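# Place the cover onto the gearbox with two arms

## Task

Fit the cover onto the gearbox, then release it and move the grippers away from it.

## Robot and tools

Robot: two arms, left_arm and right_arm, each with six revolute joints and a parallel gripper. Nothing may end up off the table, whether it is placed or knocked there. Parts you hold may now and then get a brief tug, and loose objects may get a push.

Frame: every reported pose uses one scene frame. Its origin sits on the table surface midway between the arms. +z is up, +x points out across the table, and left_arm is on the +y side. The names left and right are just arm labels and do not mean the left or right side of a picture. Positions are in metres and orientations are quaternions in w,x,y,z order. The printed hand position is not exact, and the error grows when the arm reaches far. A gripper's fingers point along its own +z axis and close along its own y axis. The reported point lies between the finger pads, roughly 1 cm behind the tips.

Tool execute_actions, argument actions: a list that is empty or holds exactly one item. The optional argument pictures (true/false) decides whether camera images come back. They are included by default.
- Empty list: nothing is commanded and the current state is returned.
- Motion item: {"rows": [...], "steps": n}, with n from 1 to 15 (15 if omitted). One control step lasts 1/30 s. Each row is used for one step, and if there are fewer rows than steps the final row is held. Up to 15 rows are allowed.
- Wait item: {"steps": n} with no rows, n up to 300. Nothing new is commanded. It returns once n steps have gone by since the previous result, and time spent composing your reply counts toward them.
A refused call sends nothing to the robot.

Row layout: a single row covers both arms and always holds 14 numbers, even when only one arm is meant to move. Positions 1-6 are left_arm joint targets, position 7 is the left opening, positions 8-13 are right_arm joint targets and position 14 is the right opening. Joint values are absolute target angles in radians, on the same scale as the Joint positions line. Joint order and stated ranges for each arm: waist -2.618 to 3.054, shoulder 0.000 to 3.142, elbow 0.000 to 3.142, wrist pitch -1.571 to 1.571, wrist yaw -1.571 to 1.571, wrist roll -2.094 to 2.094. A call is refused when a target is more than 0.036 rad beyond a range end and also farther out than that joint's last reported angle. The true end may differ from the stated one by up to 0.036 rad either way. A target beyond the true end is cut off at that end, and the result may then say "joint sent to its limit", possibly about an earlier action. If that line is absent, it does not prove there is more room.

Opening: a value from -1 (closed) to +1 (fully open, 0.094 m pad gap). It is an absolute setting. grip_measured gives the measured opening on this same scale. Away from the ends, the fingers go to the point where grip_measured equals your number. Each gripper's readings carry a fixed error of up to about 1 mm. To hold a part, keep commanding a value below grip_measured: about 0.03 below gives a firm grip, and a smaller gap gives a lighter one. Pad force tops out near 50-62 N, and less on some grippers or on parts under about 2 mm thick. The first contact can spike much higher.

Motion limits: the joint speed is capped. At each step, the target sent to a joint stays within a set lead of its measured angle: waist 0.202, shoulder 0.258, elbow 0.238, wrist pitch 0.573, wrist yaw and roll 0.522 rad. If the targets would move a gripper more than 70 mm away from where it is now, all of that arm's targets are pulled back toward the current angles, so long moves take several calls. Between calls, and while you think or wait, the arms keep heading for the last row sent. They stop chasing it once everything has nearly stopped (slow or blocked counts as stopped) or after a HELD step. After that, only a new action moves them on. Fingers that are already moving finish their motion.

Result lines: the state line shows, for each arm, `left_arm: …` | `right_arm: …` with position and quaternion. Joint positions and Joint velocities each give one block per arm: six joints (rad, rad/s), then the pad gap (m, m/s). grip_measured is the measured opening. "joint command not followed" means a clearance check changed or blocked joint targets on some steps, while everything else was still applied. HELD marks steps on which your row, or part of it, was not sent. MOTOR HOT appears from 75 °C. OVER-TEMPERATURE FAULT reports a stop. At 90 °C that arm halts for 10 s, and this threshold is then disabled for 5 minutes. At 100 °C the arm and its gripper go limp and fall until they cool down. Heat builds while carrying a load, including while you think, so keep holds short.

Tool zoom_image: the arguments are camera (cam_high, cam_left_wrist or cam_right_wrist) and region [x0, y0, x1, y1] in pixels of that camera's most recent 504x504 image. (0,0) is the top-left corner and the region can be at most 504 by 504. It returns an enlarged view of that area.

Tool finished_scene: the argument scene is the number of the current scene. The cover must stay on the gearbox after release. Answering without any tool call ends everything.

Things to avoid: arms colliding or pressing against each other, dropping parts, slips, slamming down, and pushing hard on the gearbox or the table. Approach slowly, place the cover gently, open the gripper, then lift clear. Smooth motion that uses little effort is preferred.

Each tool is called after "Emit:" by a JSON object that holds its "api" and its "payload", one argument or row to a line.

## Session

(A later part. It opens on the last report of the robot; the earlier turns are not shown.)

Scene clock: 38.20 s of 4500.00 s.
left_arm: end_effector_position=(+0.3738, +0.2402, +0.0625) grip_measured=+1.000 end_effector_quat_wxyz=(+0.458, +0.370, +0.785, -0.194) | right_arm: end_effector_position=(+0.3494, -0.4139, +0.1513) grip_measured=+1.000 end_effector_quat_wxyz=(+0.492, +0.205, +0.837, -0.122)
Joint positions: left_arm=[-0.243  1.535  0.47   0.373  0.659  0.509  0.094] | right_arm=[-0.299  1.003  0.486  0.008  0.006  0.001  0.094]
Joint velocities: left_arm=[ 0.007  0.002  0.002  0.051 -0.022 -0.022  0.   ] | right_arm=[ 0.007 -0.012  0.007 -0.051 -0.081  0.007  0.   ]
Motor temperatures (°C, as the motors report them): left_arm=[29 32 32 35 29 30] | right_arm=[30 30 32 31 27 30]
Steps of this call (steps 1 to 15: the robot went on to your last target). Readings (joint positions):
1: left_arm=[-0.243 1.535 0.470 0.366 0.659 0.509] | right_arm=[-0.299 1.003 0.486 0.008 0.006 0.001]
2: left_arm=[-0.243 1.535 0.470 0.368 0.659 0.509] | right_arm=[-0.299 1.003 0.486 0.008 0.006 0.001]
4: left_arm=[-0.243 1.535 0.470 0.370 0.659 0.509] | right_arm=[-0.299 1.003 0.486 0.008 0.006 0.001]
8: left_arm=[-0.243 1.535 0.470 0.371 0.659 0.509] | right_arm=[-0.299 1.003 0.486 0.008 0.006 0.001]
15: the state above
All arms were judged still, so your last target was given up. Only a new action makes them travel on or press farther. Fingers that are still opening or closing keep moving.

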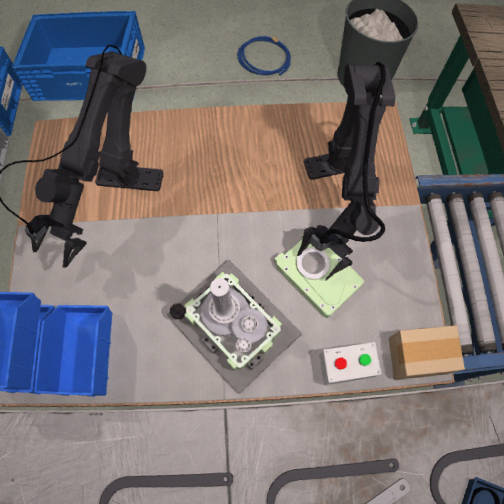

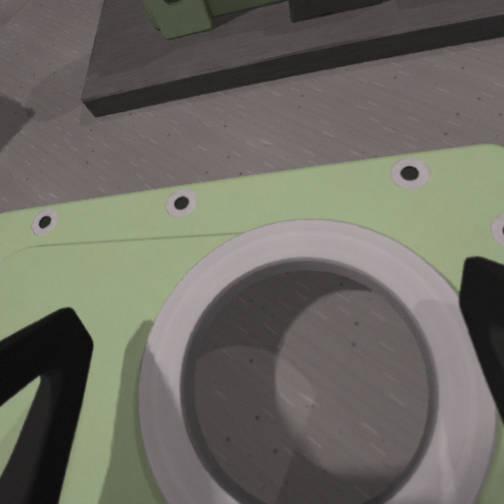

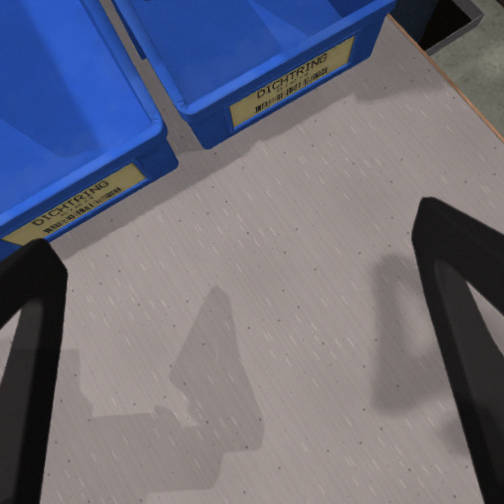

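Emit:
{"api": "execute_actions", "payload": {
  "actions": [
    {"rows":[[-0.228,1.562,0.439,0.39,0.685,0.507,1,-0.3,1.0,0.5,0,0,0,1]]}
  ]
}}

Scene clock: 39.27 s of 4500.00 s.
left_arm: end_effector_position=(+0.3702, +0.2388, +0.0574) grip_measured=+1.000 end_effector_quat_wxyz=(+0.453, +0.369, +0.786, -0.203) | right_arm: end_effector_position=(+0.3494, -0.4139, +0.1513) grip_measured=+1.000 end_effector_quat_wxyz=(+0.492, +0.205, +0.837, -0.122)
Joint positions: left_arm=[-0.24   1.55   0.461  0.383  0.675  0.507  0.094] | right_arm=[-0.299  1.003  0.486  0.008  0.006  0.001  0.094]
Joint velocities: left_arm=[-0.022 -0.007 -0.012  0.007 -0.037 -0.022  0.   ] | right_arm=[ 0.012 -0.012 -0.012 -0.081 -0.022 -0.007  0.   ]
Motor temperatures (°C, as the motors report them): left_arm=[29 32 32 35 29 30] | right_arm=[30 30 32 31 27 30]
Steps of this call (steps 1 to 17: nothing new was sent; steps 18 to 32: all 15 steps of this action). Readings (joint positions):
18: left_arm=[-0.242 1.536 0.469 0.375 0.660 0.509] | right_arm=[-0.299 1.003 0.486 0.008 0.006 0.001]
19: left_arm=[-0.242 1.541 0.467 0.378 0.662 0.509] | right_arm=[-0.299 1.003 0.486 0.008 0.006 0.001]
21: left_arm=[-0.240 1.548 0.463 0.380 0.672 0.507] | right_arm=[-0.299 1.003 0.486 0.008 0.006 0.001]
25: left_arm=[-0.240 1.550 0.461 0.383 0.675 0.507] | right_arm=[-0.299 1.003 0.486 0.008 0.006 0.001]
32: the state above

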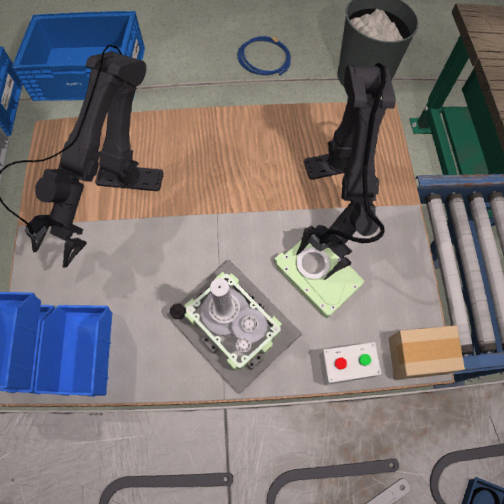

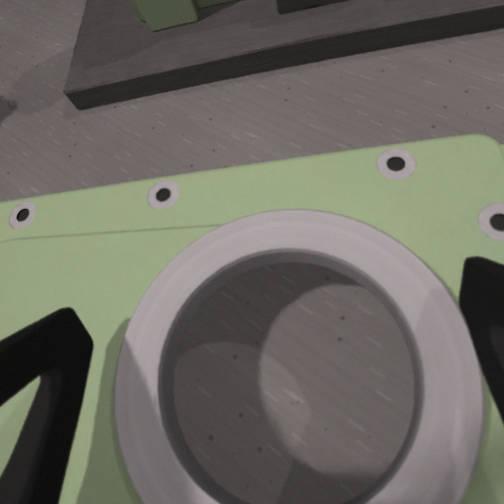

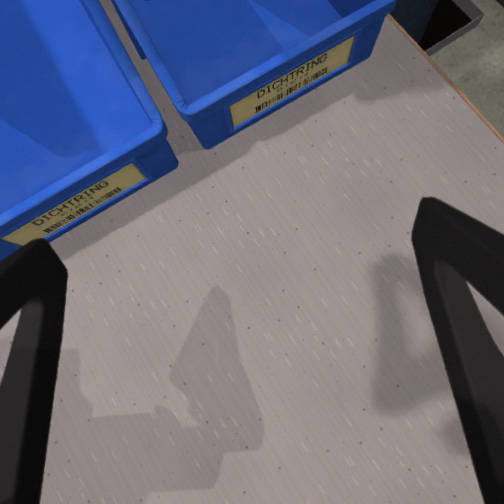

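Emit:
{"api": "execute_actions", "payload": {
  "actions": [
    {"rows":[[-0.199,1.515,0.422,0.355,0.705,0.525,1,-0.3,1.0,0.5,0,0,0,1]]}
  ]
}}

Scene clock: 40.87 s of 4500.00 s.
left_arm: end_effector_position=(+0.3661, +0.2447, +0.0582) grip_measured=+1.000 end_effector_quat_wxyz=(+0.456, +0.365, +0.785, -0.207) | right_arm: end_effector_position=(+0.3494, -0.4139, +0.1513) grip_measured=+1.000 end_effector_quat_wxyz=(+0.492, +0.205, +0.837, -0.122)
Joint positions: left_arm=[-0.213  1.534  0.442  0.382  0.701  0.514  0.094] | right_arm=[-0.299  1.003  0.486  0.008  0.006  0.001  0.094]
Joint velocities: left_arm=[ 0.002 -0.002 -0.002  0.007 -0.022  0.007  0.   ] | right_arm=[ 0.007  0.012 -0.027 -0.051 -0.007  0.051  0.   ]
Motor temperatures (°C, as the motors report them): left_arm=[29 32 32 35 29 30] | right_arm=[30 30 33 31 27 30]
Steps of this call (steps 1 to 15: the robot went on to your last target; steps 16 to 33: nothing new was sent; steps 34 to 48: all 15 steps of this action). Readings (joint positions):
34: left_arm=[-0.237 1.548 0.459 0.383 0.678 0.509] | right_arm=[-0.299 1.003 0.486 0.008 0.006 0.001]
35: left_arm=[-0.229 1.544 0.454 0.383 0.685 0.509] | right_arm=[-0.299 1.003 0.486 0.008 0.006 0.001]
37: left_arm=[-0.218 1.536 0.446 0.383 0.695 0.510] | right_arm=[-0.299 1.003 0.486 0.008 0.006 0.001]
41: left_arm=[-0.213 1.534 0.442 0.382 0.700 0.512] | right_arm=[-0.299 1.003 0.486 0.008 0.006 0.001]
48: the state above

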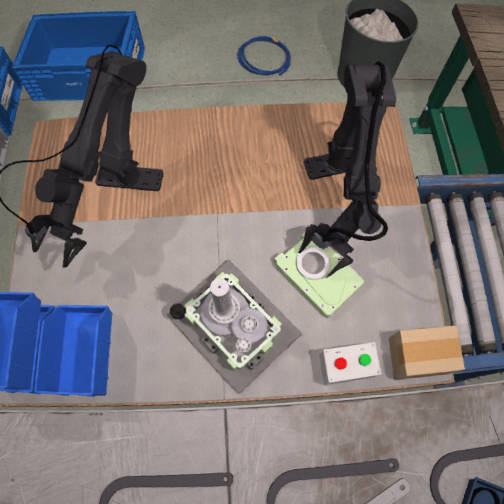

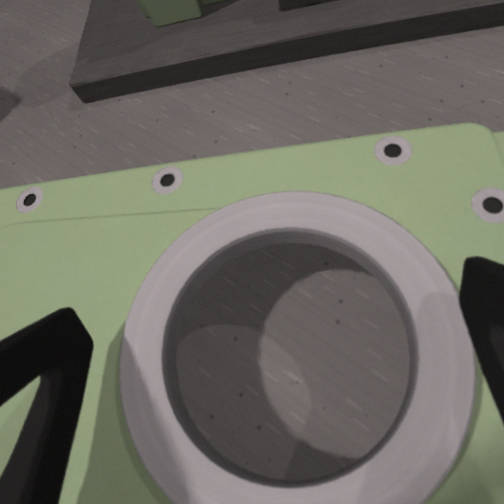

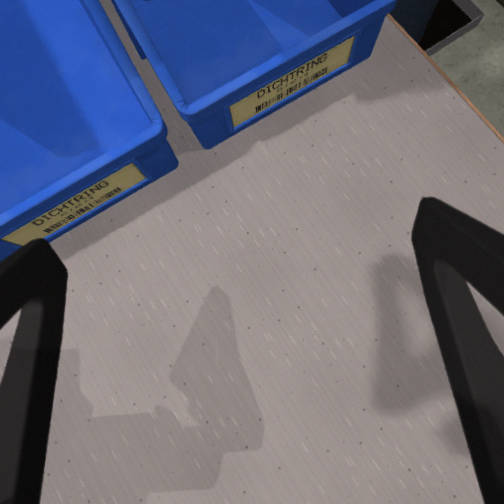

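Emit:
{"api": "execute_actions", "payload": {
  "actions": [
    {"rows":[[-0.199,1.53,0.422,0.31,0.712,0.525,1,-0.3,1.0,0.5,0,0,0,1]]}
  ]
}}

Scene clock: 42.03 s of 4500.00 s.
left_arm: end_effector_position=(+0.3610, +0.2454, +0.0524) grip_measured=+1.000 end_effector_quat_wxyz=(+0.442, +0.363, +0.792, -0.212) | right_arm: end_effector_position=(+0.3494, -0.4139, +0.1513) grip_measured=+1.000 end_effector_quat_wxyz=(+0.492, +0.205, +0.837, -0.122)
Joint positions: left_arm=[-0.21   1.534  0.442  0.344  0.703  0.522  0.094] | right_arm=[-0.299  1.003  0.486  0.008  0.006  0.001  0.094]
Joint velocities: left_arm=[-0.002  0.002 -0.007 -0.051  0.066  0.051  0.   ] | right_arm=[ 0.002  0.012 -0.002  0.051  0.022 -0.037  0.   ]
Motor temperatures (°C, as the motors report them): left_arm=[29 32 32 35 29 30] | right_arm=[30 30 33 31 27 30]
Steps of this call (steps 1 to 15: the robot went on to your last target; steps 16 to 20: nothing new was sent; steps 21 to 35: all 15 steps of this action). Readings (joint positions):
21: left_arm=[-0.213 1.534 0.442 0.379 0.701 0.514] | right_arm=[-0.299 1.003 0.486 0.008 0.006 0.001]
22: left_arm=[-0.213 1.534 0.442 0.376 0.702 0.514] | right_arm=[-0.299 1.003 0.486 0.008 0.006 0.001]
24: left_arm=[-0.212 1.534 0.442 0.361 0.703 0.516] | right_arm=[-0.299 1.003 0.486 0.008 0.006 0.001]
28: left_arm=[-0.210 1.534 0.442 0.345 0.703 0.519] | right_arm=[-0.299 1.003 0.486 0.008 0.006 0.001]
35: the state above

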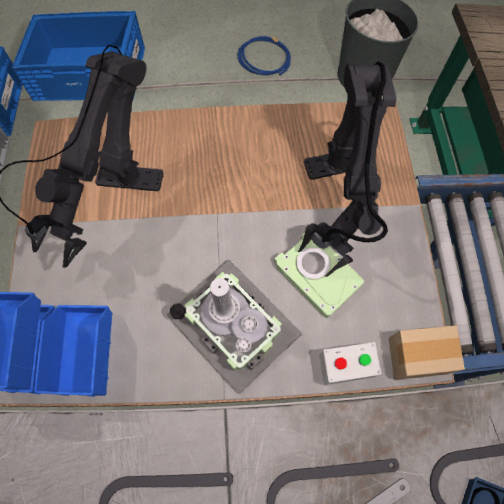

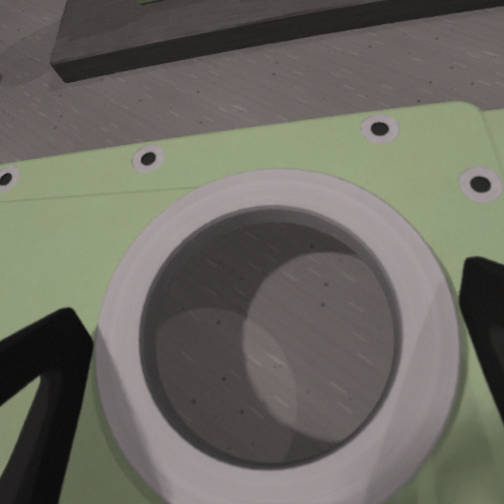

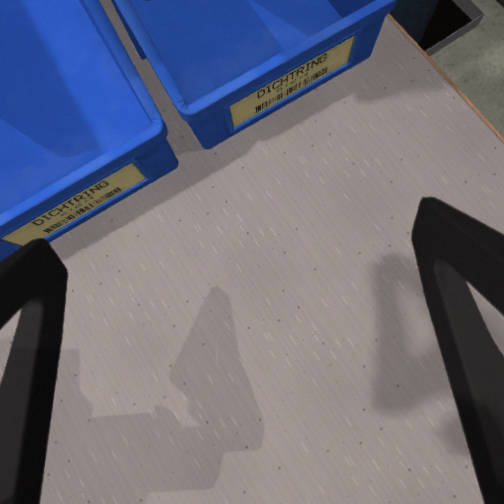

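Emit:
{"api": "execute_actions", "payload": {
  "actions": [
    {"rows":[[-0.199,1.55,0.43,0.33,0.712,0.525,1,-0.3,1.0,0.5,0,0,0,1],[-0.199,1.56,0.43,0.34,0.712,0.525,1,-0.3,1.0,0.5,0,0,0,1],[-0.199,1.57,0.43,0.34,0.712,0.525,1,-0.3,1.0,0.5,0,0,0,1],[-0.199,1.58,0.43,0.34,0.712,0.525,1,-0.3,1.0,0.5,0,0,0,1]]}
  ]
}}

Scene clock: 43.13 s of 4500.00 s.
left_arm: end_effector_position=(+0.3635, +0.2443, +0.0512) grip_measured=+1.000 end_effector_quat_wxyz=(+0.448, +0.369, +0.786, -0.211) | right_arm: end_effector_position=(+0.3494, -0.4139, +0.1513) grip_measured=+1.000 end_effector_quat_wxyz=(+0.492, +0.205, +0.837, -0.122)
Joint positions: left_arm=[-0.21   1.557  0.442  0.378  0.71   0.531  0.094] | right_arm=[-0.299  1.003  0.486  0.008  0.006  0.001  0.094]
Joint velocities: left_arm=[-0.017 -0.022 -0.002 -0.007  0.037 -0.007  0.   ] | right_arm=[-0.022 -0.007 -0.022  0.007 -0.022 -0.022  0.   ]
Motor temperatures (°C, as the motors report them): left_arm=[29 32 32 35 29 30] | right_arm=[30 30 33 31 27 30]
Steps of this call (steps 1 to 15: the robot went on to your last target; steps 16 to 18: nothing new was sent; steps 19 to 33: all 15 steps of this action). Readings (joint positions):
19: left_arm=[-0.210 1.534 0.442 0.344 0.703 0.522] | right_arm=[-0.299 1.003 0.486 0.008 0.006 0.001]
20: left_arm=[-0.210 1.535 0.442 0.345 0.703 0.523] | right_arm=[-0.299 1.003 0.486 0.008 0.006 0.001]
22: left_arm=[-0.210 1.544 0.442 0.356 0.705 0.526] | right_arm=[-0.299 1.003 0.486 0.008 0.006 0.001]
26: left_arm=[-0.210 1.555 0.442 0.375 0.710 0.530] | right_arm=[-0.299 1.003 0.486 0.008 0.006 0.001]
33: the state above

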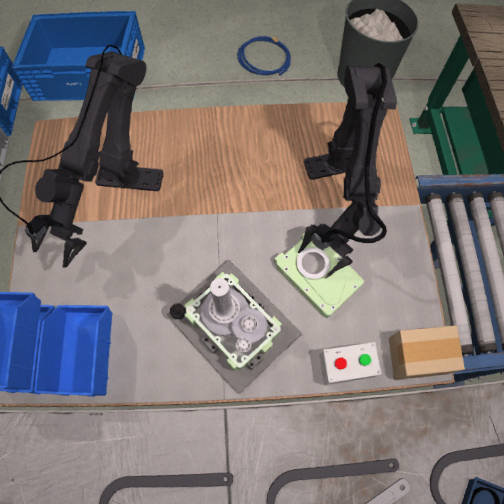

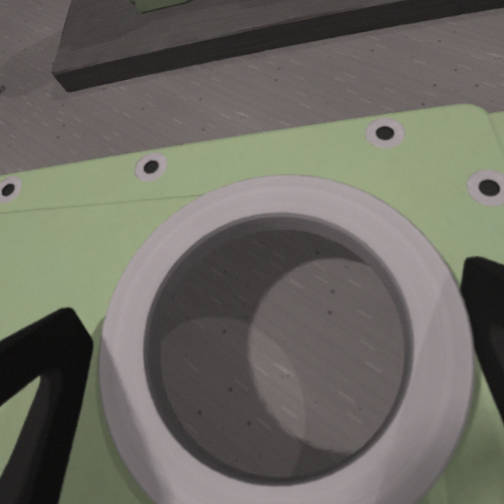

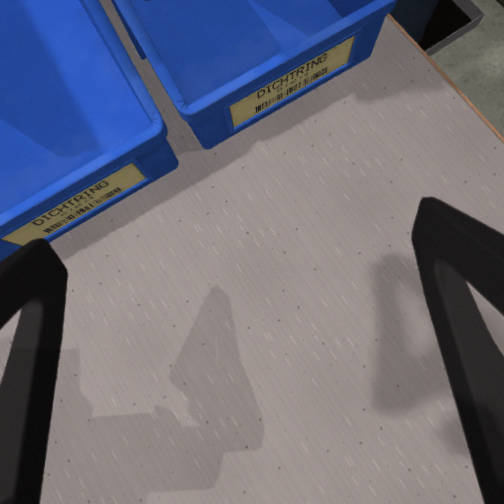

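Emit:
{"api": "execute_actions", "payload": {
  "actions": [
    {"rows":[[-0.205,1.565,0.442,0.36,0.71,0.53,0.9,-0.3,1.0,0.5,0,0,0,1],[-0.205,1.565,0.442,0.36,0.71,0.53,0.86,-0.3,1.0,0.5,0,0,0,1],[-0.205,1.565,0.442,0.36,0.71,0.53,0.8,-0.3,1.0,0.5,0,0,0,1]]}
  ]
}}

Scene clock: 45.17 s of 4500.00 s.
left_arm: end_effector_position=(+0.3628, +0.2432, +0.0519) grip_measured=+0.833 end_effector_quat_wxyz=(+0.450, +0.374, +0.783, -0.213) | right_arm: end_effector_position=(+0.3494, -0.4139, +0.1513) grip_measured=+1.000 end_effector_quat_wxyz=(+0.492, +0.205, +0.837, -0.122)
Joint positions: left_arm=[-0.21   1.557  0.442  0.379  0.719  0.54   0.086] | right_arm=[-0.299  1.003  0.486  0.008  0.006  0.001  0.094]
Joint velocities: left_arm=[ 0.002  0.002 -0.017 -0.081  0.066 -0.007  0.002] | right_arm=[ 0.017 -0.002 -0.007 -0.037  0.066  0.022  0.   ]
Motor temperatures (°C, as the motors report them): left_arm=[29 31 31 35 29 30] | right_arm=[30 30 33 31 27 30]
Steps of this call (steps 1 to 15: the robot went on to your last target; steps 16 to 46: nothing new was sent; steps 47 to 61: all 15 steps of this action). Readings (joint positions):
47: left_arm=[-0.210 1.557 0.442 0.379 0.713 0.532] | right_arm=[-0.299 1.003 0.486 0.008 0.006 0.001]
48: left_arm=[-0.210 1.557 0.442 0.379 0.718 0.535] | right_arm=[-0.299 1.003 0.486 0.008 0.006 0.001]
50: left_arm=[-0.210 1.557 0.442 0.379 0.719 0.540] | right_arm=[-0.299 1.003 0.486 0.008 0.006 0.001]
54: left_arm=[-0.210 1.557 0.442 0.379 0.719 0.540] | right_arm=[-0.299 1.003 0.486 0.008 0.006 0.001]
61: the state above

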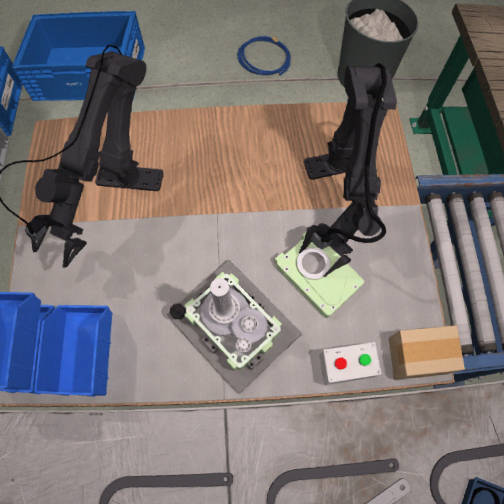

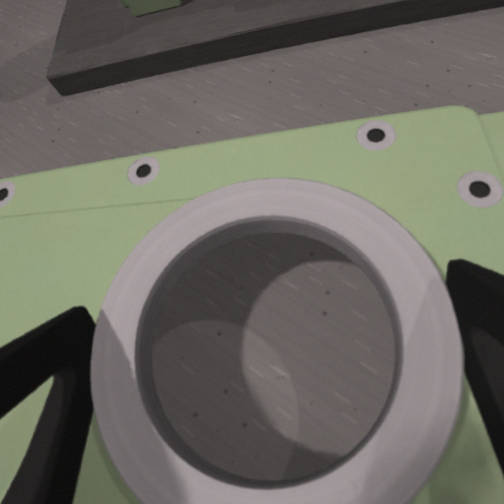

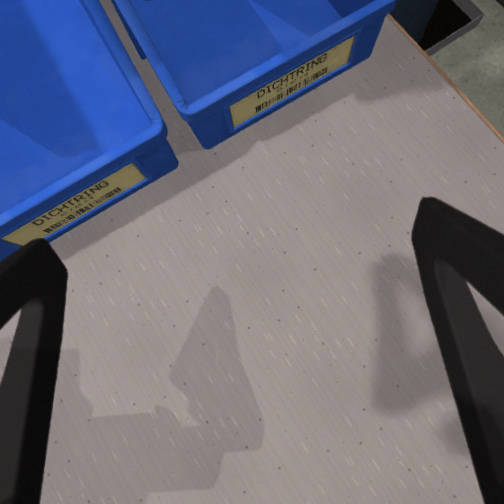

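Emit:
{"api": "execute_actions", "payload": {
  "actions": [
    {"rows":[[-0.205,1.55,0.442,0.38,0.71,0.53,1,-0.3,1.0,0.5,0,0,0,1],[-0.205,1.55,0.442,0.38,0.71,0.53,1,-0.3,1.0,0.5,0,0,0,1],[-0.205,1.55,0.442,0.38,0.71,0.53,1,-0.3,1.0,0.5,0,0,0,1],[-0.205,1.55,0.442,0.38,0.71,0.53,1,-0.3,1.0,0.5,0,0,0,1],[-0.205,1.52,0.442,0.40,0.71,0.53,1,-0.3,1.0,0.5,0,0,0,1],[-0.205,1.50,0.442,0.44,0.71,0.53,1,-0.3,1.0,0.5,0,0,0,1],[-0.205,1.50,0.442,0.5,0.71,0.53,1,-0.3,1.0,0.5,0,0,0,1],[-0.2,1.50,0.43,0.56,0.73,0.5,1,-0.3,1.0,0.5,0,0,0,1],[-0.19,1.52,0.41,0.63,0.75,0.48,1,-0.3,1.0,0.5,0,0,0,1],[-0.18,1.54,0.39,0.70,0.77,0.46,1,-0.3,1.0,0.5,0,0,0,1],[-0.17,1.56,0.37,0.77,0.79,0.43,1,-0.3,1.0,0.5,0,0,0,1],[-0.16,1.58,0.35,0.84,0.81,0.41,1,-0.3,1.0,0.5,0,0,0,1],[-0.15,1.60,0.33,0.90,0.83,0.39,1,-0.3,1.0,0.5,0,0,0,1],[-0.145,1.62,0.31,0.95,0.85,0.37,1,-0.3,1.0,0.5,0,0,0,1],[-0.142,1.64,0.29,0.975,0.858,0.352,1,-0.3,1.0,0.5,0,0,0,1]]}
  ],
  "pictures": false
}}

Emit:
{"api": "execute_actions", "payload": {
  "actions": [
    {"rows":[[-0.142,1.65,0.28,0.975,0.858,0.352,1,-0.3,1.0,0.5,0,0,0,1],[-0.142,1.65,0.28,0.975,0.858,0.352,1,-0.3,1.0,0.5,0,0,0,1],[-0.142,1.65,0.28,0.975,0.858,0.352,1,-0.3,1.0,0.5,0,0,0,1],[-0.142,1.66,0.28,0.975,0.858,0.352,1,-0.3,1.0,0.5,0,0,0,1],[-0.142,1.67,0.28,0.975,0.858,0.352,1,-0.3,1.0,0.5,0,0,0,1],[-0.142,1.68,0.28,0.975,0.858,0.352,1,-0.3,1.0,0.5,0,0,0,1],[-0.142,1.69,0.28,0.975,0.858,0.352,1,-0.3,1.0,0.5,0,0,0,1],[-0.142,1.70,0.28,0.975,0.858,0.352,1,-0.3,1.0,0.5,0,0,0,1]]}
  ]
}}

Scene clock: 48.27 s of 4500.00 s.
left_arm: end_effector_position=(+0.3769, +0.2514, +0.0832) grip_measured=+1.000 end_effector_quat_wxyz=(+0.548, +0.355, +0.729, -0.204) | right_arm: end_effector_position=(+0.3494, -0.4139, +0.1513) grip_measured=+1.000 end_effector_quat_wxyz=(+0.492, +0.205, +0.837, -0.122)
Joint positions: left_arm=[-0.16   1.589  0.352  0.775  0.784  0.435  0.094] | right_arm=[-0.299  1.003  0.486  0.008  0.006  0.001  0.094]
Joint velocities: left_arm=[ 0.222  0.608 -0.589  1.487  0.315 -0.462  0.   ] | right_arm=[-0.002 -0.007 -0.012  0.066  0.007 -0.037  0.   ]
Motor temperatures (°C, as the motors report them): left_arm=[29 31 31 35 29 30] | right_arm=[30 30 33 31 27 30]
Steps of this call (steps 1 to 15: the robot went on to your last target; steps 16 to 78: nothing new was sent; steps 79 to 93: all 15 steps of this action). Readings (joint positions):
79: left_arm=[-0.210 1.557 0.442 0.379 0.718 0.540] | right_arm=[-0.299 1.003 0.486 0.008 0.006 0.001]
80: left_arm=[-0.210 1.557 0.442 0.379 0.716 0.539] | right_arm=[-0.299 1.003 0.486 0.008 0.006 0.001]
82: left_arm=[-0.210 1.557 0.442 0.379 0.715 0.539] | right_arm=[-0.299 1.003 0.486 0.008 0.006 0.001]
86: left_arm=[-0.210 1.535 0.442 0.409 0.712 0.534] | right_arm=[-0.299 1.003 0.486 0.008 0.006 0.001]
93: the state above

Scene clock: 48.77 s of 4500.00 s.
left_arm: end_effector_position=(+0.3630, +0.2469, +0.0664) grip_measured=+1.000 end_effector_quat_wxyz=(+0.543, +0.338, +0.729, -0.242) | right_arm: end_effector_position=(+0.3494, -0.4139, +0.1513) grip_measured=+1.000 end_effector_quat_wxyz=(+0.492, +0.205, +0.837, -0.122)
Joint positions: left_arm=[-0.152  1.692  0.291  0.947  0.84   0.362  0.094] | right_arm=[-0.299  1.003  0.486  0.008  0.006  0.001  0.094]
Joint velocities: left_arm=[-0.007 -0.022 -0.012  0.11   0.007 -0.066  0.   ] | right_arm=[ 0.017 -0.012  0.002  0.007  0.081 -0.007  0.   ]
Motor temperatures (°C, as the motors report them): left_arm=[29 31 31 35 29 30] | right_arm=[30 30 33 31 27 30]
Steps of this call (steps 1 to 15: all 15 steps of this action). Readings (joint positions):
1: left_arm=[-0.155 1.609 0.333 0.815 0.795 0.420] | right_arm=[-0.299 1.003 0.486 0.008 0.006 0.001]
2: left_arm=[-0.153 1.627 0.316 0.841 0.803 0.408] | right_arm=[-0.299 1.003 0.486 0.008 0.006 0.001]
4: left_arm=[-0.152 1.648 0.295 0.870 0.818 0.391] | right_arm=[-0.299 1.003 0.486 0.008 0.006 0.001]
8: left_arm=[-0.152 1.674 0.291 0.919 0.833 0.372] | right_arm=[-0.299 1.003 0.486 0.008 0.006 0.001]
15: the state above

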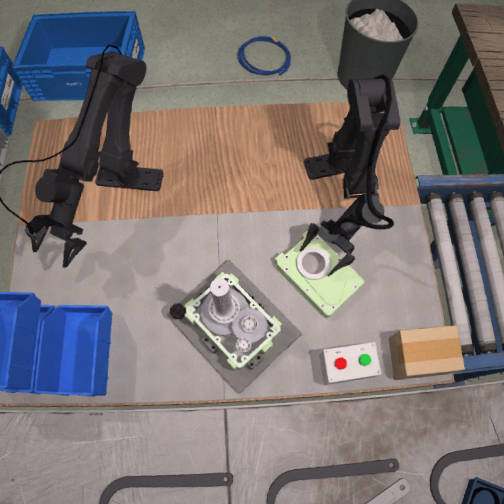

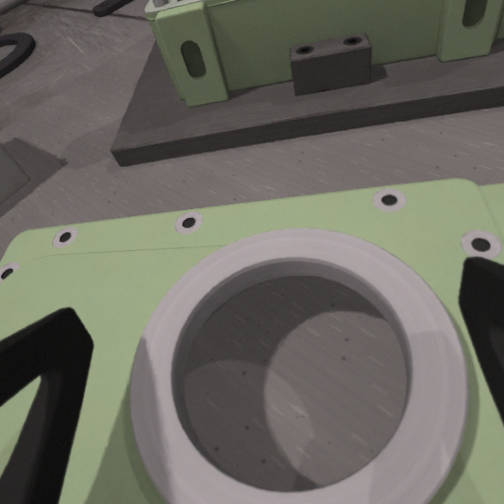

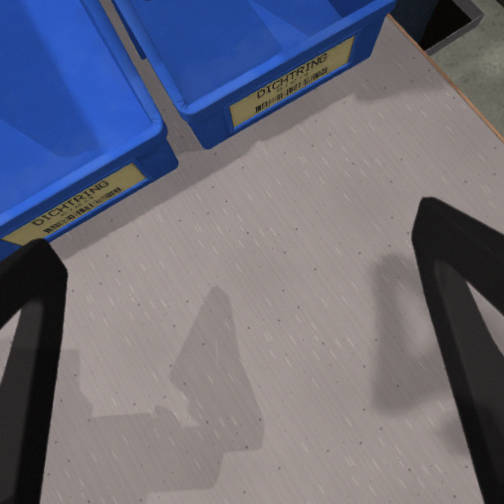

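Emit:
{"api": "execute_actions", "payload": {
  "actions": [
    {"rows":[[-0.150,1.71,0.28,0.965,0.865,0.352,1,-0.3,1.0,0.5,0,0,0,1],[-0.150,1.72,0.28,0.965,0.865,0.352,1,-0.3,1.0,0.5,0,0,0,1],[-0.150,1.73,0.28,0.965,0.865,0.352,1,-0.3,1.0,0.5,0,0,0,1],[-0.150,1.74,0.28,0.965,0.865,0.352,1,-0.3,1.0,0.5,0,0,0,1],[-0.150,1.75,0.28,0.965,0.865,0.352,1,-0.3,1.0,0.5,0,0,0,1]]}
  ]
}}

Scene clock: 50.23 s of 4500.00 s.
left_arm: end_effector_position=(+0.3600, +0.2457, +0.0540) grip_measured=+1.000 end_effector_quat_wxyz=(+0.529, +0.334, +0.738, -0.254) | right_arm: end_effector_position=(+0.3494, -0.4139, +0.1513) grip_measured=+1.000 end_effector_quat_wxyz=(+0.492, +0.205, +0.837, -0.122)
Joint positions: left_arm=[-0.152  1.741  0.291  0.959  0.849  0.361  0.094] | right_arm=[-0.299  1.003  0.486  0.008  0.006  0.001  0.094]
Joint velocities: left_arm=[ 0.007 -0.002  0.002 -0.007  0.022  0.037  0.   ] | right_arm=[-0.007 -0.007  0.002 -0.051 -0.037  0.037  0.   ]
Motor temperatures (°C, as the motors report them): left_arm=[29 31 31 35 29 30] | right_arm=[30 30 33 31 27 30]
Steps of this call (steps 1 to 15: the robot went on to your last target; steps 16 to 29: nothing new was sent; steps 30 to 44: all 15 steps of this action). Readings (joint positions):
30: left_arm=[-0.152 1.693 0.291 0.956 0.843 0.360] | right_arm=[-0.299 1.003 0.486 0.008 0.006 0.001]
31: left_arm=[-0.152 1.696 0.291 0.957 0.845 0.360] | right_arm=[-0.299 1.003 0.486 0.008 0.006 0.001]
33: left_arm=[-0.152 1.710 0.291 0.957 0.847 0.360] | right_arm=[-0.299 1.003 0.486 0.008 0.006 0.001]
37: left_arm=[-0.152 1.741 0.291 0.959 0.849 0.361] | right_arm=[-0.299 1.003 0.486 0.008 0.006 0.001]
44: the state above

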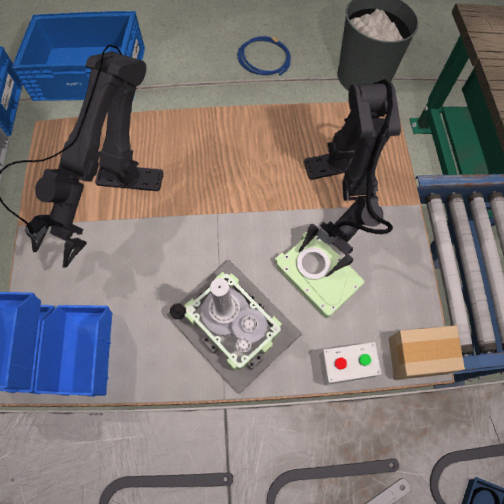

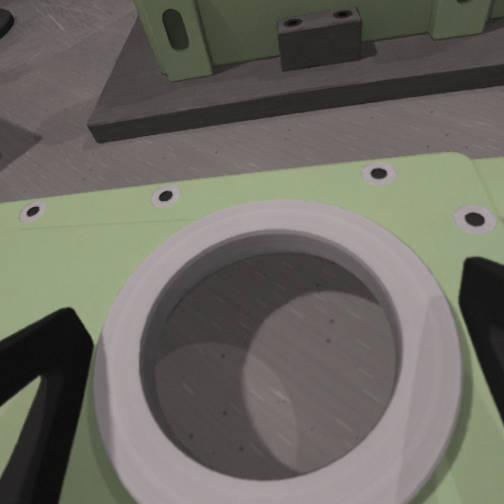

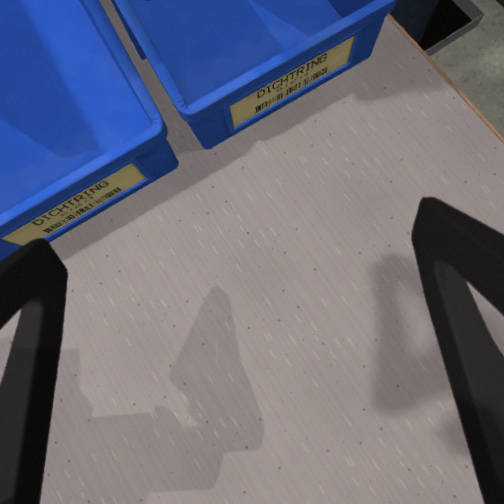

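Emit:
{"api": "execute_actions", "payload": {
  "actions": [
    {"rows":[[-0.150,1.76,0.28,0.98,0.865,0.385,1,-0.3,1.0,0.5,0,0,0,1],[-0.150,1.77,0.28,0.985,0.865,0.385,1,-0.3,1.0,0.5,0,0,0,1],[-0.150,1.78,0.28,0.99,0.865,0.385,1,-0.3,1.0,0.5,0,0,0,1],[-0.150,1.79,0.28,0.995,0.865,0.385,1,-0.3,1.0,0.5,0,0,0,1],[-0.150,1.80,0.28,1.0,0.865,0.385,1,-0.3,1.0,0.5,0,0,0,1]]}
  ]
}}

Scene clock: 51.60 s of 4500.00 s.
left_arm: end_effector_position=(+0.3613, +0.2446, +0.0523) grip_measured=+1.000 end_effector_quat_wxyz=(+0.538, +0.347, +0.727, -0.248) | right_arm: end_effector_position=(+0.3494, -0.4139, +0.1513) grip_measured=+1.000 end_effector_quat_wxyz=(+0.492, +0.205, +0.837, -0.122)
Joint positions: left_arm=[-0.152  1.78   0.291  1.015  0.859  0.384  0.094] | right_arm=[-0.299  1.003  0.486  0.008  0.006  0.001  0.094]
Joint velocities: left_arm=[-0.017 -0.017  0.012  0.007  0.022  0.007  0.   ] | right_arm=[ 0.002 -0.017  0.007  0.051 -0.051 -0.037  0.   ]
Motor temperatures (°C, as the motors report them): left_arm=[29 31 31 35 29 30] | right_arm=[30 30 33 31 27 30]
Steps of this call (steps 1 to 15: the robot went on to your last target; steps 16 to 26: nothing new was sent; steps 27 to 41: all 15 steps of this action). Readings (joint positions):
27: left_arm=[-0.152 1.742 0.291 0.960 0.849 0.363] | right_arm=[-0.299 1.003 0.486 0.008 0.006 0.001]
28: left_arm=[-0.152 1.745 0.291 0.963 0.850 0.367] | right_arm=[-0.299 1.003 0.486 0.008 0.006 0.001]
30: left_arm=[-0.152 1.758 0.291 0.979 0.852 0.375] | right_arm=[-0.299 1.003 0.486 0.008 0.006 0.001]
34: left_arm=[-0.152 1.778 0.291 1.011 0.857 0.385] | right_arm=[-0.299 1.003 0.486 0.008 0.006 0.001]
41: the state above

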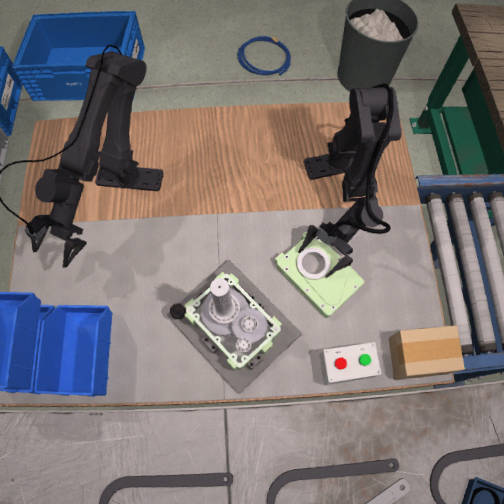

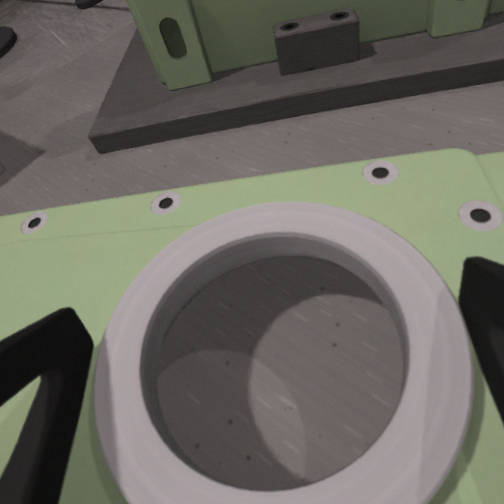

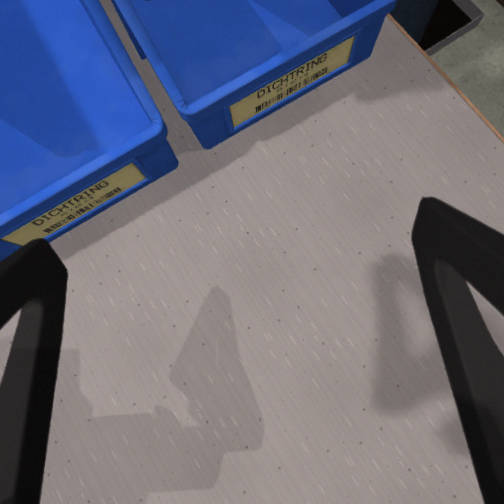

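In contact. Close.

Emit:
{"api": "execute_actions", "payload": {
  "actions": [
    {"rows":[[-0.150,1.79,0.29,1.0,0.86,0.375,0.9,-0.3,1.0,0.5,0,0,0,1],[-0.150,1.79,0.29,1.0,0.86,0.375,0.86,-0.3,1.0,0.5,0,0,0,1],[-0.150,1.79,0.29,1.0,0.86,0.375,0.78,-0.3,1.0,0.5,0,0,0,1]]}
  ],
  "pictures": false
}}

Scene clock: 52.57 s of 4500.00 s.
left_arm: end_effector_position=(+0.3607, +0.2440, +0.0527) grip_measured=+0.823 end_effector_quat_wxyz=(+0.538, +0.349, +0.726, -0.250) | right_arm: end_effector_position=(+0.3494, -0.4139, +0.1513) grip_measured=+1.000 end_effector_quat_wxyz=(+0.492, +0.205, +0.837, -0.122)
Joint positions: left_arm=[-0.152  1.78   0.291  1.016  0.864  0.385  0.086] | right_arm=[-0.299  1.003  0.486  0.008  0.006  0.001  0.094]
Joint velocities: left_arm=[-0.002  0.012 -0.012 -0.125  0.066  0.022 -0.001] | right_arm=[-0.007 -0.022  0.017 -0.022 -0.022 -0.037  0.   ]
Motor temperatures (°C, as the motors report them): left_arm=[29 31 31 35 29 30] | right_arm=[30 30 33 31 27 30]
Steps of this call (steps 1 to 14: the robot went on to your last target; steps 15 to 29: all 15 steps of this action). Readings (joint positions):
15: left_arm=[-0.152 1.780 0.291 1.016 0.859 0.383] | right_arm=[-0.299 1.003 0.486 0.008 0.006 0.001]
16: left_arm=[-0.152 1.780 0.291 1.016 0.862 0.384] | right_arm=[-0.299 1.003 0.486 0.008 0.006 0.001]
18: left_arm=[-0.152 1.780 0.291 1.016 0.864 0.385] | right_arm=[-0.299 1.003 0.486 0.008 0.006 0.001]
22: left_arm=[-0.152 1.780 0.291 1.016 0.864 0.385] | right_arm=[-0.299 1.003 0.486 0.008 0.006 0.001]
29: the state above

Emit:
{"api": "execute_actions", "payload": {
  "actions": [
    {"rows":[[-0.15,1.77,0.30,1.03,0.864,0.385,0.78,-0.3,1.0,0.5,0,0,0,1],[-0.15,1.76,0.30,1.02,0.864,0.385,0.78,-0.3,1.0,0.5,0,0,0,1],[-0.15,1.75,0.30,1.01,0.864,0.385,0.78,-0.3,1.0,0.5,0,0,0,1],[-0.15,1.74,0.30,1.0,0.864,0.385,0.78,-0.3,1.0,0.5,0,0,0,1],[-0.15,1.728,0.30,0.987,0.864,0.385,0.78,-0.3,1.0,0.5,0,0,0,1],[-0.15,1.716,0.30,0.974,0.864,0.385,0.78,-0.3,1.0,0.5,0,0,0,1],[-0.15,1.704,0.302,0.961,0.864,0.385,0.78,-0.3,1.0,0.5,0,0,0,1],[-0.15,1.692,0.304,0.948,0.864,0.385,0.78,-0.3,1.0,0.5,0,0,0,1],[-0.15,1.68,0.306,0.935,0.864,0.385,0.78,-0.3,1.0,0.5,0,0,0,1],[-0.15,1.668,0.308,0.922,0.864,0.385,0.78,-0.3,1.0,0.5,0,0,0,1],[-0.15,1.656,0.31,0.909,0.864,0.385,0.78,-0.3,1.0,0.5,0,0,0,1],[-0.15,1.644,0.312,0.896,0.864,0.385,0.78,-0.3,1.0,0.5,0,0,0,1],[-0.15,1.632,0.314,0.883,0.864,0.385,0.78,-0.3,1.0,0.5,0,0,0,1],[-0.15,1.62,0.316,0.87,0.864,0.385,0.78,-0.3,1.0,0.5,0,0,0,1],[-0.15,1.61,0.318,0.86,0.864,0.385,0.78,-0.3,1.0,0.5,0,0,0,1]]}
  ]
}}

Emit:
{"api": "execute_actions", "payload": {
  "actions": [
    {"steps":15}
  ]
}}

Scene clock: 54.63 s of 4500.00 s.
left_arm: end_effector_position=(+0.3565, +0.2473, +0.0566) grip_measured=+0.823 end_effector_quat_wxyz=(+0.522, +0.342, +0.743, -0.243) | right_arm: end_effector_position=(+0.3494, -0.4139, +0.1513) grip_measured=+1.000 end_effector_quat_wxyz=(+0.492, +0.205, +0.837, -0.122)
Joint positions: left_arm=[-0.152  1.671  0.291  0.854  0.834  0.401  0.086] | right_arm=[-0.299  1.003  0.486  0.008  0.006  0.001  0.094]
Joint velocities: left_arm=[-0.012 -0.33  -0.002 -0.476  0.037 -0.022 -0.001] | right_arm=[-0.007 -0.012  0.002 -0.037  0.066 -0.022  0.   ]
Motor temperatures (°C, as the motors report them): left_arm=[29 31 31 35 29 30] | right_arm=[30 30 33 31 27 30]
Steps of this call (steps 1 to 15: the robot went on to your last target; steps 16 to 47: nothing new was sent; steps 48 to 62: all 15 steps of this action). Readings (joint positions):
48: left_arm=[-0.152 1.780 0.291 1.016 0.864 0.386] | right_arm=[-0.299 1.003 0.486 0.008 0.006 0.001]
49: left_arm=[-0.152 1.780 0.291 1.016 0.864 0.386] | right_arm=[-0.299 1.003 0.486 0.008 0.006 0.001]
51: left_arm=[-0.152 1.777 0.291 1.012 0.863 0.387] | right_arm=[-0.299 1.003 0.486 0.008 0.006 0.001]
55: left_arm=[-0.152 1.747 0.291 0.967 0.853 0.397] | right_arm=[-0.299 1.003 0.486 0.008 0.006 0.001]
62: the state above

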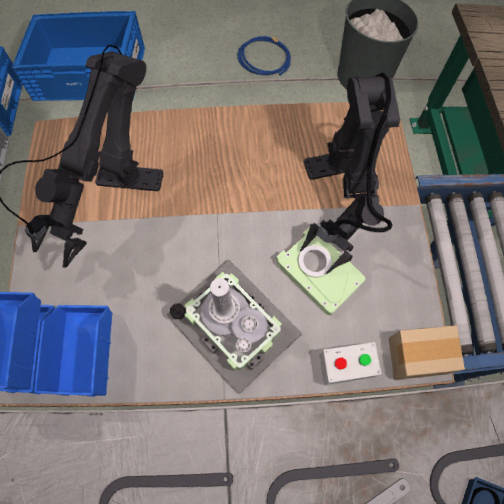

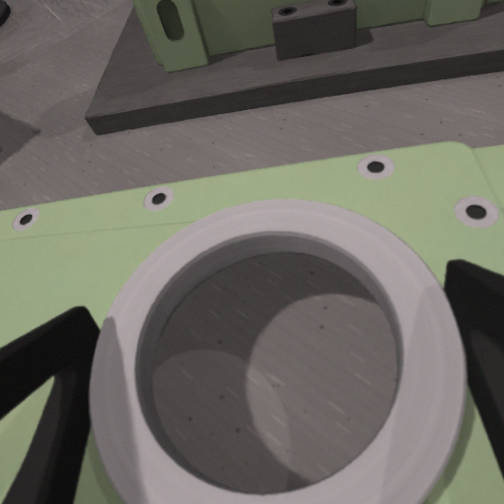

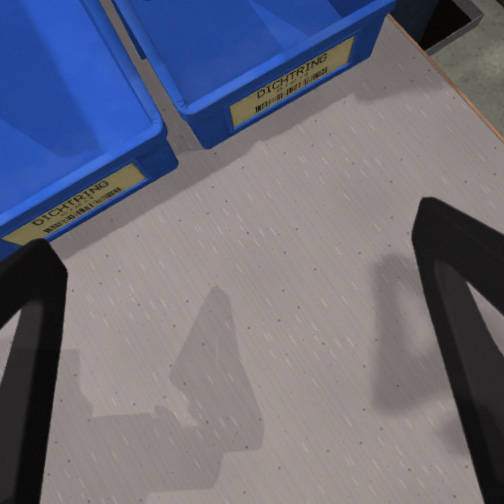

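Scene clock: 55.13 s of 4500.00 s.
left_arm: end_effector_position=(+0.3549, +0.2478, +0.0569) grip_measured=+0.823 end_effector_quat_wxyz=(+0.517, +0.340, +0.747, -0.243) | right_arm: end_effector_position=(+0.3494, -0.4139, +0.1513) grip_measured=+1.000 end_effector_quat_wxyz=(+0.492, +0.205, +0.837, -0.122)
Joint positions: left_arm=[-0.152  1.649  0.291  0.819  0.829  0.404  0.086] | right_arm=[-0.299  1.003  0.486  0.008  0.006  0.001  0.094]
Joint velocities: left_arm=[-0.007 -0.012 -0.022  0.022 -0.11  -0.037 -0.001] | right_arm=[ 0.017 -0.002  0.002  0.037 -0.037  0.022  0.   ]
Motor temperatures (°C, as the motors report them): left_arm=[29 31 31 36 29 30] | right_arm=[30 30 34 31 27 30]
Steps of this call (steps 1 to 15: the robot went on to your last target). Readings (joint positions):
1: left_arm=[-0.152 1.662 0.291 0.840 0.832 0.401] | right_arm=[-0.299 1.003 0.486 0.008 0.006 0.001]
2: left_arm=[-0.152 1.656 0.291 0.831 0.831 0.401] | right_arm=[-0.299 1.003 0.486 0.008 0.006 0.001]
4: left_arm=[-0.152 1.651 0.291 0.822 0.830 0.401] | right_arm=[-0.299 1.003 0.486 0.008 0.006 0.001]
8: left_arm=[-0.152 1.649 0.291 0.819 0.829 0.403] | right_arm=[-0.299 1.003 0.486 0.008 0.006 0.001]
15: the state above

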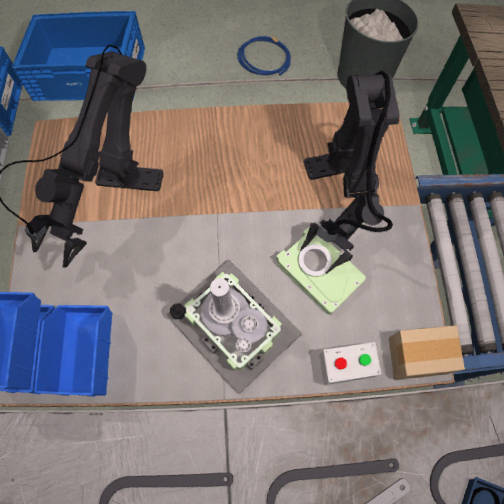

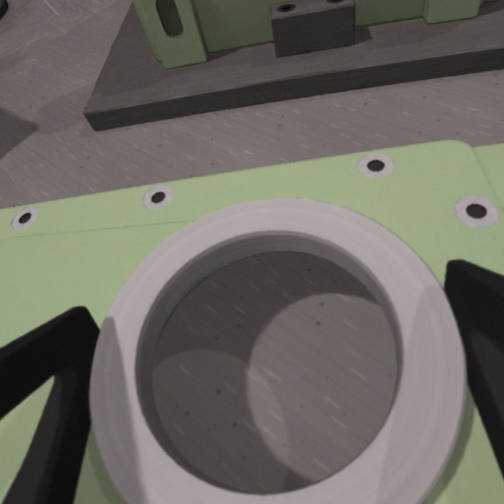

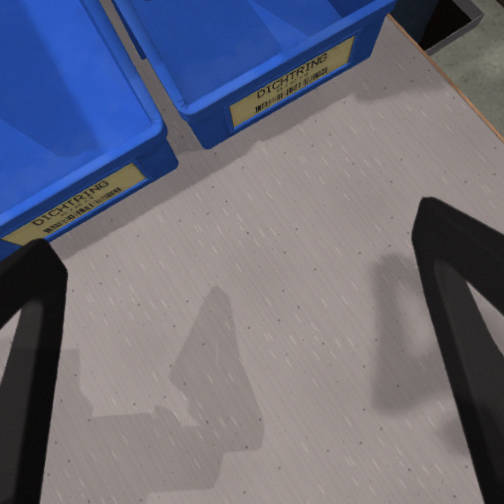

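Emit:
{"api": "execute_actions", "payload": {
  "actions": [
    {"rows":[[-0.15,1.61,0.325,0.88,0.875,0.38,0.78,-0.3,1.0,0.5,0,0,0,1],[-0.15,1.605,0.33,0.90,0.885,0.375,0.78,-0.3,1.0,0.5,0,0,0,1],[-0.15,1.60,0.335,0.915,0.895,0.37,0.78,-0.3,1.0,0.5,0,0,0,1],[-0.15,1.59,0.34,0.92,0.905,0.365,0.78,-0.3,1.0,0.5,0,0,0,1],[-0.15,1.575,0.345,0.91,0.91,0.36,0.78,-0.3,1.0,0.5,0,0,0,1],[-0.15,1.56,0.35,0.895,0.91,0.36,0.78,-0.3,1.0,0.5,0,0,0,1],[-0.15,1.545,0.354,0.88,0.91,0.36,0.78,-0.3,1.0,0.5,0,0,0,1],[-0.15,1.53,0.358,0.865,0.91,0.36,0.78,-0.3,1.0,0.5,0,0,0,1],[-0.15,1.515,0.362,0.85,0.91,0.36,0.78,-0.3,1.0,0.5,0,0,0,1],[-0.15,1.50,0.366,0.835,0.91,0.36,0.78,-0.3,1.0,0.5,0,0,0,1],[-0.15,1.485,0.37,0.82,0.91,0.36,0.78,-0.3,1.0,0.5,0,0,0,1],[-0.15,1.47,0.375,0.80,0.91,0.36,0.78,-0.3,1.0,0.5,0,0,0,1],[-0.15,1.455,0.38,0.785,0.91,0.36,0.78,-0.3,1.0,0.5,0,0,0,1],[-0.15,1.44,0.385,0.77,0.91,0.36,0.78,-0.3,1.0,0.5,0,0,0,1],[-0.15,1.425,0.39,0.755,0.91,0.36,0.78,-0.3,1.0,0.5,0,0,0,1]]}
  ],
  "pictures": false
}}

Emit:
{"api": "execute_actions", "payload": {
  "actions": [
    {"steps":15}
  ]
}}

Scene clock: 57.03 s of 4500.00 s.
left_arm: end_effector_position=(+0.3516, +0.2467, +0.0772) grip_measured=+0.823 end_effector_quat_wxyz=(+0.508, +0.321, +0.755, -0.261) | right_arm: end_effector_position=(+0.3494, -0.4139, +0.1513) grip_measured=+1.000 end_effector_quat_wxyz=(+0.492, +0.205, +0.837, -0.122)
Joint positions: left_arm=[-0.152  1.512  0.312  0.653  0.837  0.351  0.086] | right_arm=[-0.299  1.003  0.486  0.008  0.006  0.001  0.094]
Joint velocities: left_arm=[ 0.002 -0.413  0.129 -0.535 -0.007 -0.125 -0.   ] | right_arm=[-0.017 -0.002 -0.007  0.051  0.037  0.007  0.   ]
Motor temperatures (°C, as the motors report them): left_arm=[29 32 31 36 29 30] | right_arm=[30 30 34 31 27 30]
Steps of this call (steps 1 to 15: the robot went on to your last target; steps 16 to 42: nothing new was sent; steps 43 to 57: all 15 steps of this action). Readings (joint positions):
43: left_arm=[-0.152 1.649 0.291 0.819 0.829 0.404] | right_arm=[-0.299 1.003 0.486 0.008 0.006 0.001]
44: left_arm=[-0.152 1.649 0.291 0.819 0.829 0.404] | right_arm=[-0.299 1.003 0.486 0.008 0.006 0.001]
46: left_arm=[-0.152 1.646 0.291 0.819 0.831 0.400] | right_arm=[-0.299 1.003 0.486 0.008 0.006 0.001]
50: left_arm=[-0.152 1.608 0.291 0.787 0.836 0.377] | right_arm=[-0.299 1.003 0.486 0.008 0.006 0.001]
57: the state above

Scene clock: 57.53 s of 4500.00 s.
left_arm: end_effector_position=(+0.3515, +0.2464, +0.0823) grip_measured=+0.823 end_effector_quat_wxyz=(+0.503, +0.318, +0.758, -0.265) | right_arm: end_effector_position=(+0.3494, -0.4139, +0.1513) grip_measured=+1.000 end_effector_quat_wxyz=(+0.492, +0.205, +0.837, -0.122)
Joint positions: left_arm=[-0.152  1.479  0.328  0.594  0.84   0.346  0.086] | right_arm=[-0.299  1.003  0.486  0.008  0.006  0.001  0.094]
Joint velocities: left_arm=[-0.002 -0.012  0.012  0.081 -0.066  0.007 -0.001] | right_arm=[-0.017 -0.002 -0.002 -0.007  0.007  0.037  0.   ]
Motor temperatures (°C, as the motors report them): left_arm=[29 32 31 37 29 30] | right_arm=[30 30 34 31 27 30]
Steps of this call (steps 1 to 15: the robot went on to your last target). Readings (joint positions):
1: left_arm=[-0.152 1.499 0.316 0.639 0.838 0.350] | right_arm=[-0.299 1.003 0.486 0.008 0.006 0.001]
2: left_arm=[-0.152 1.489 0.320 0.632 0.839 0.349] | right_arm=[-0.299 1.003 0.486 0.008 0.006 0.001]
4: left_arm=[-0.152 1.480 0.325 0.626 0.840 0.348] | right_arm=[-0.299 1.003 0.486 0.008 0.006 0.001]
8: left_arm=[-0.152 1.479 0.328 0.616 0.840 0.348] | right_arm=[-0.299 1.003 0.486 0.008 0.006 0.001]
15: the state above

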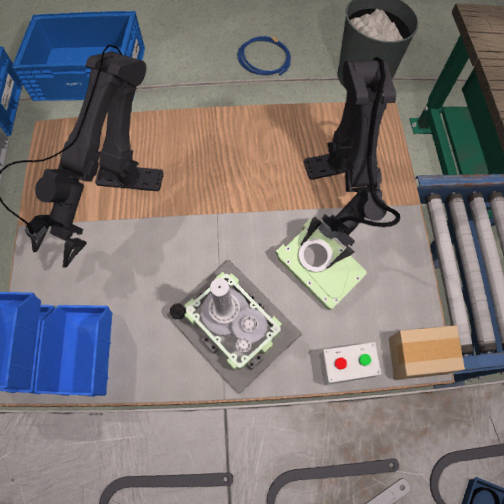

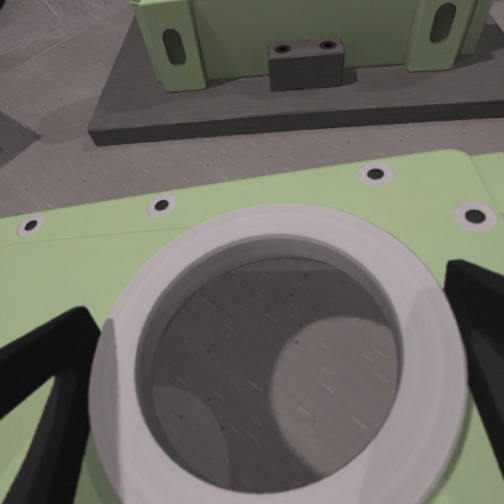

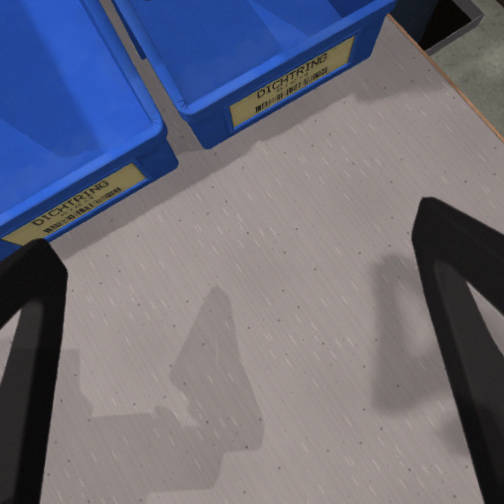

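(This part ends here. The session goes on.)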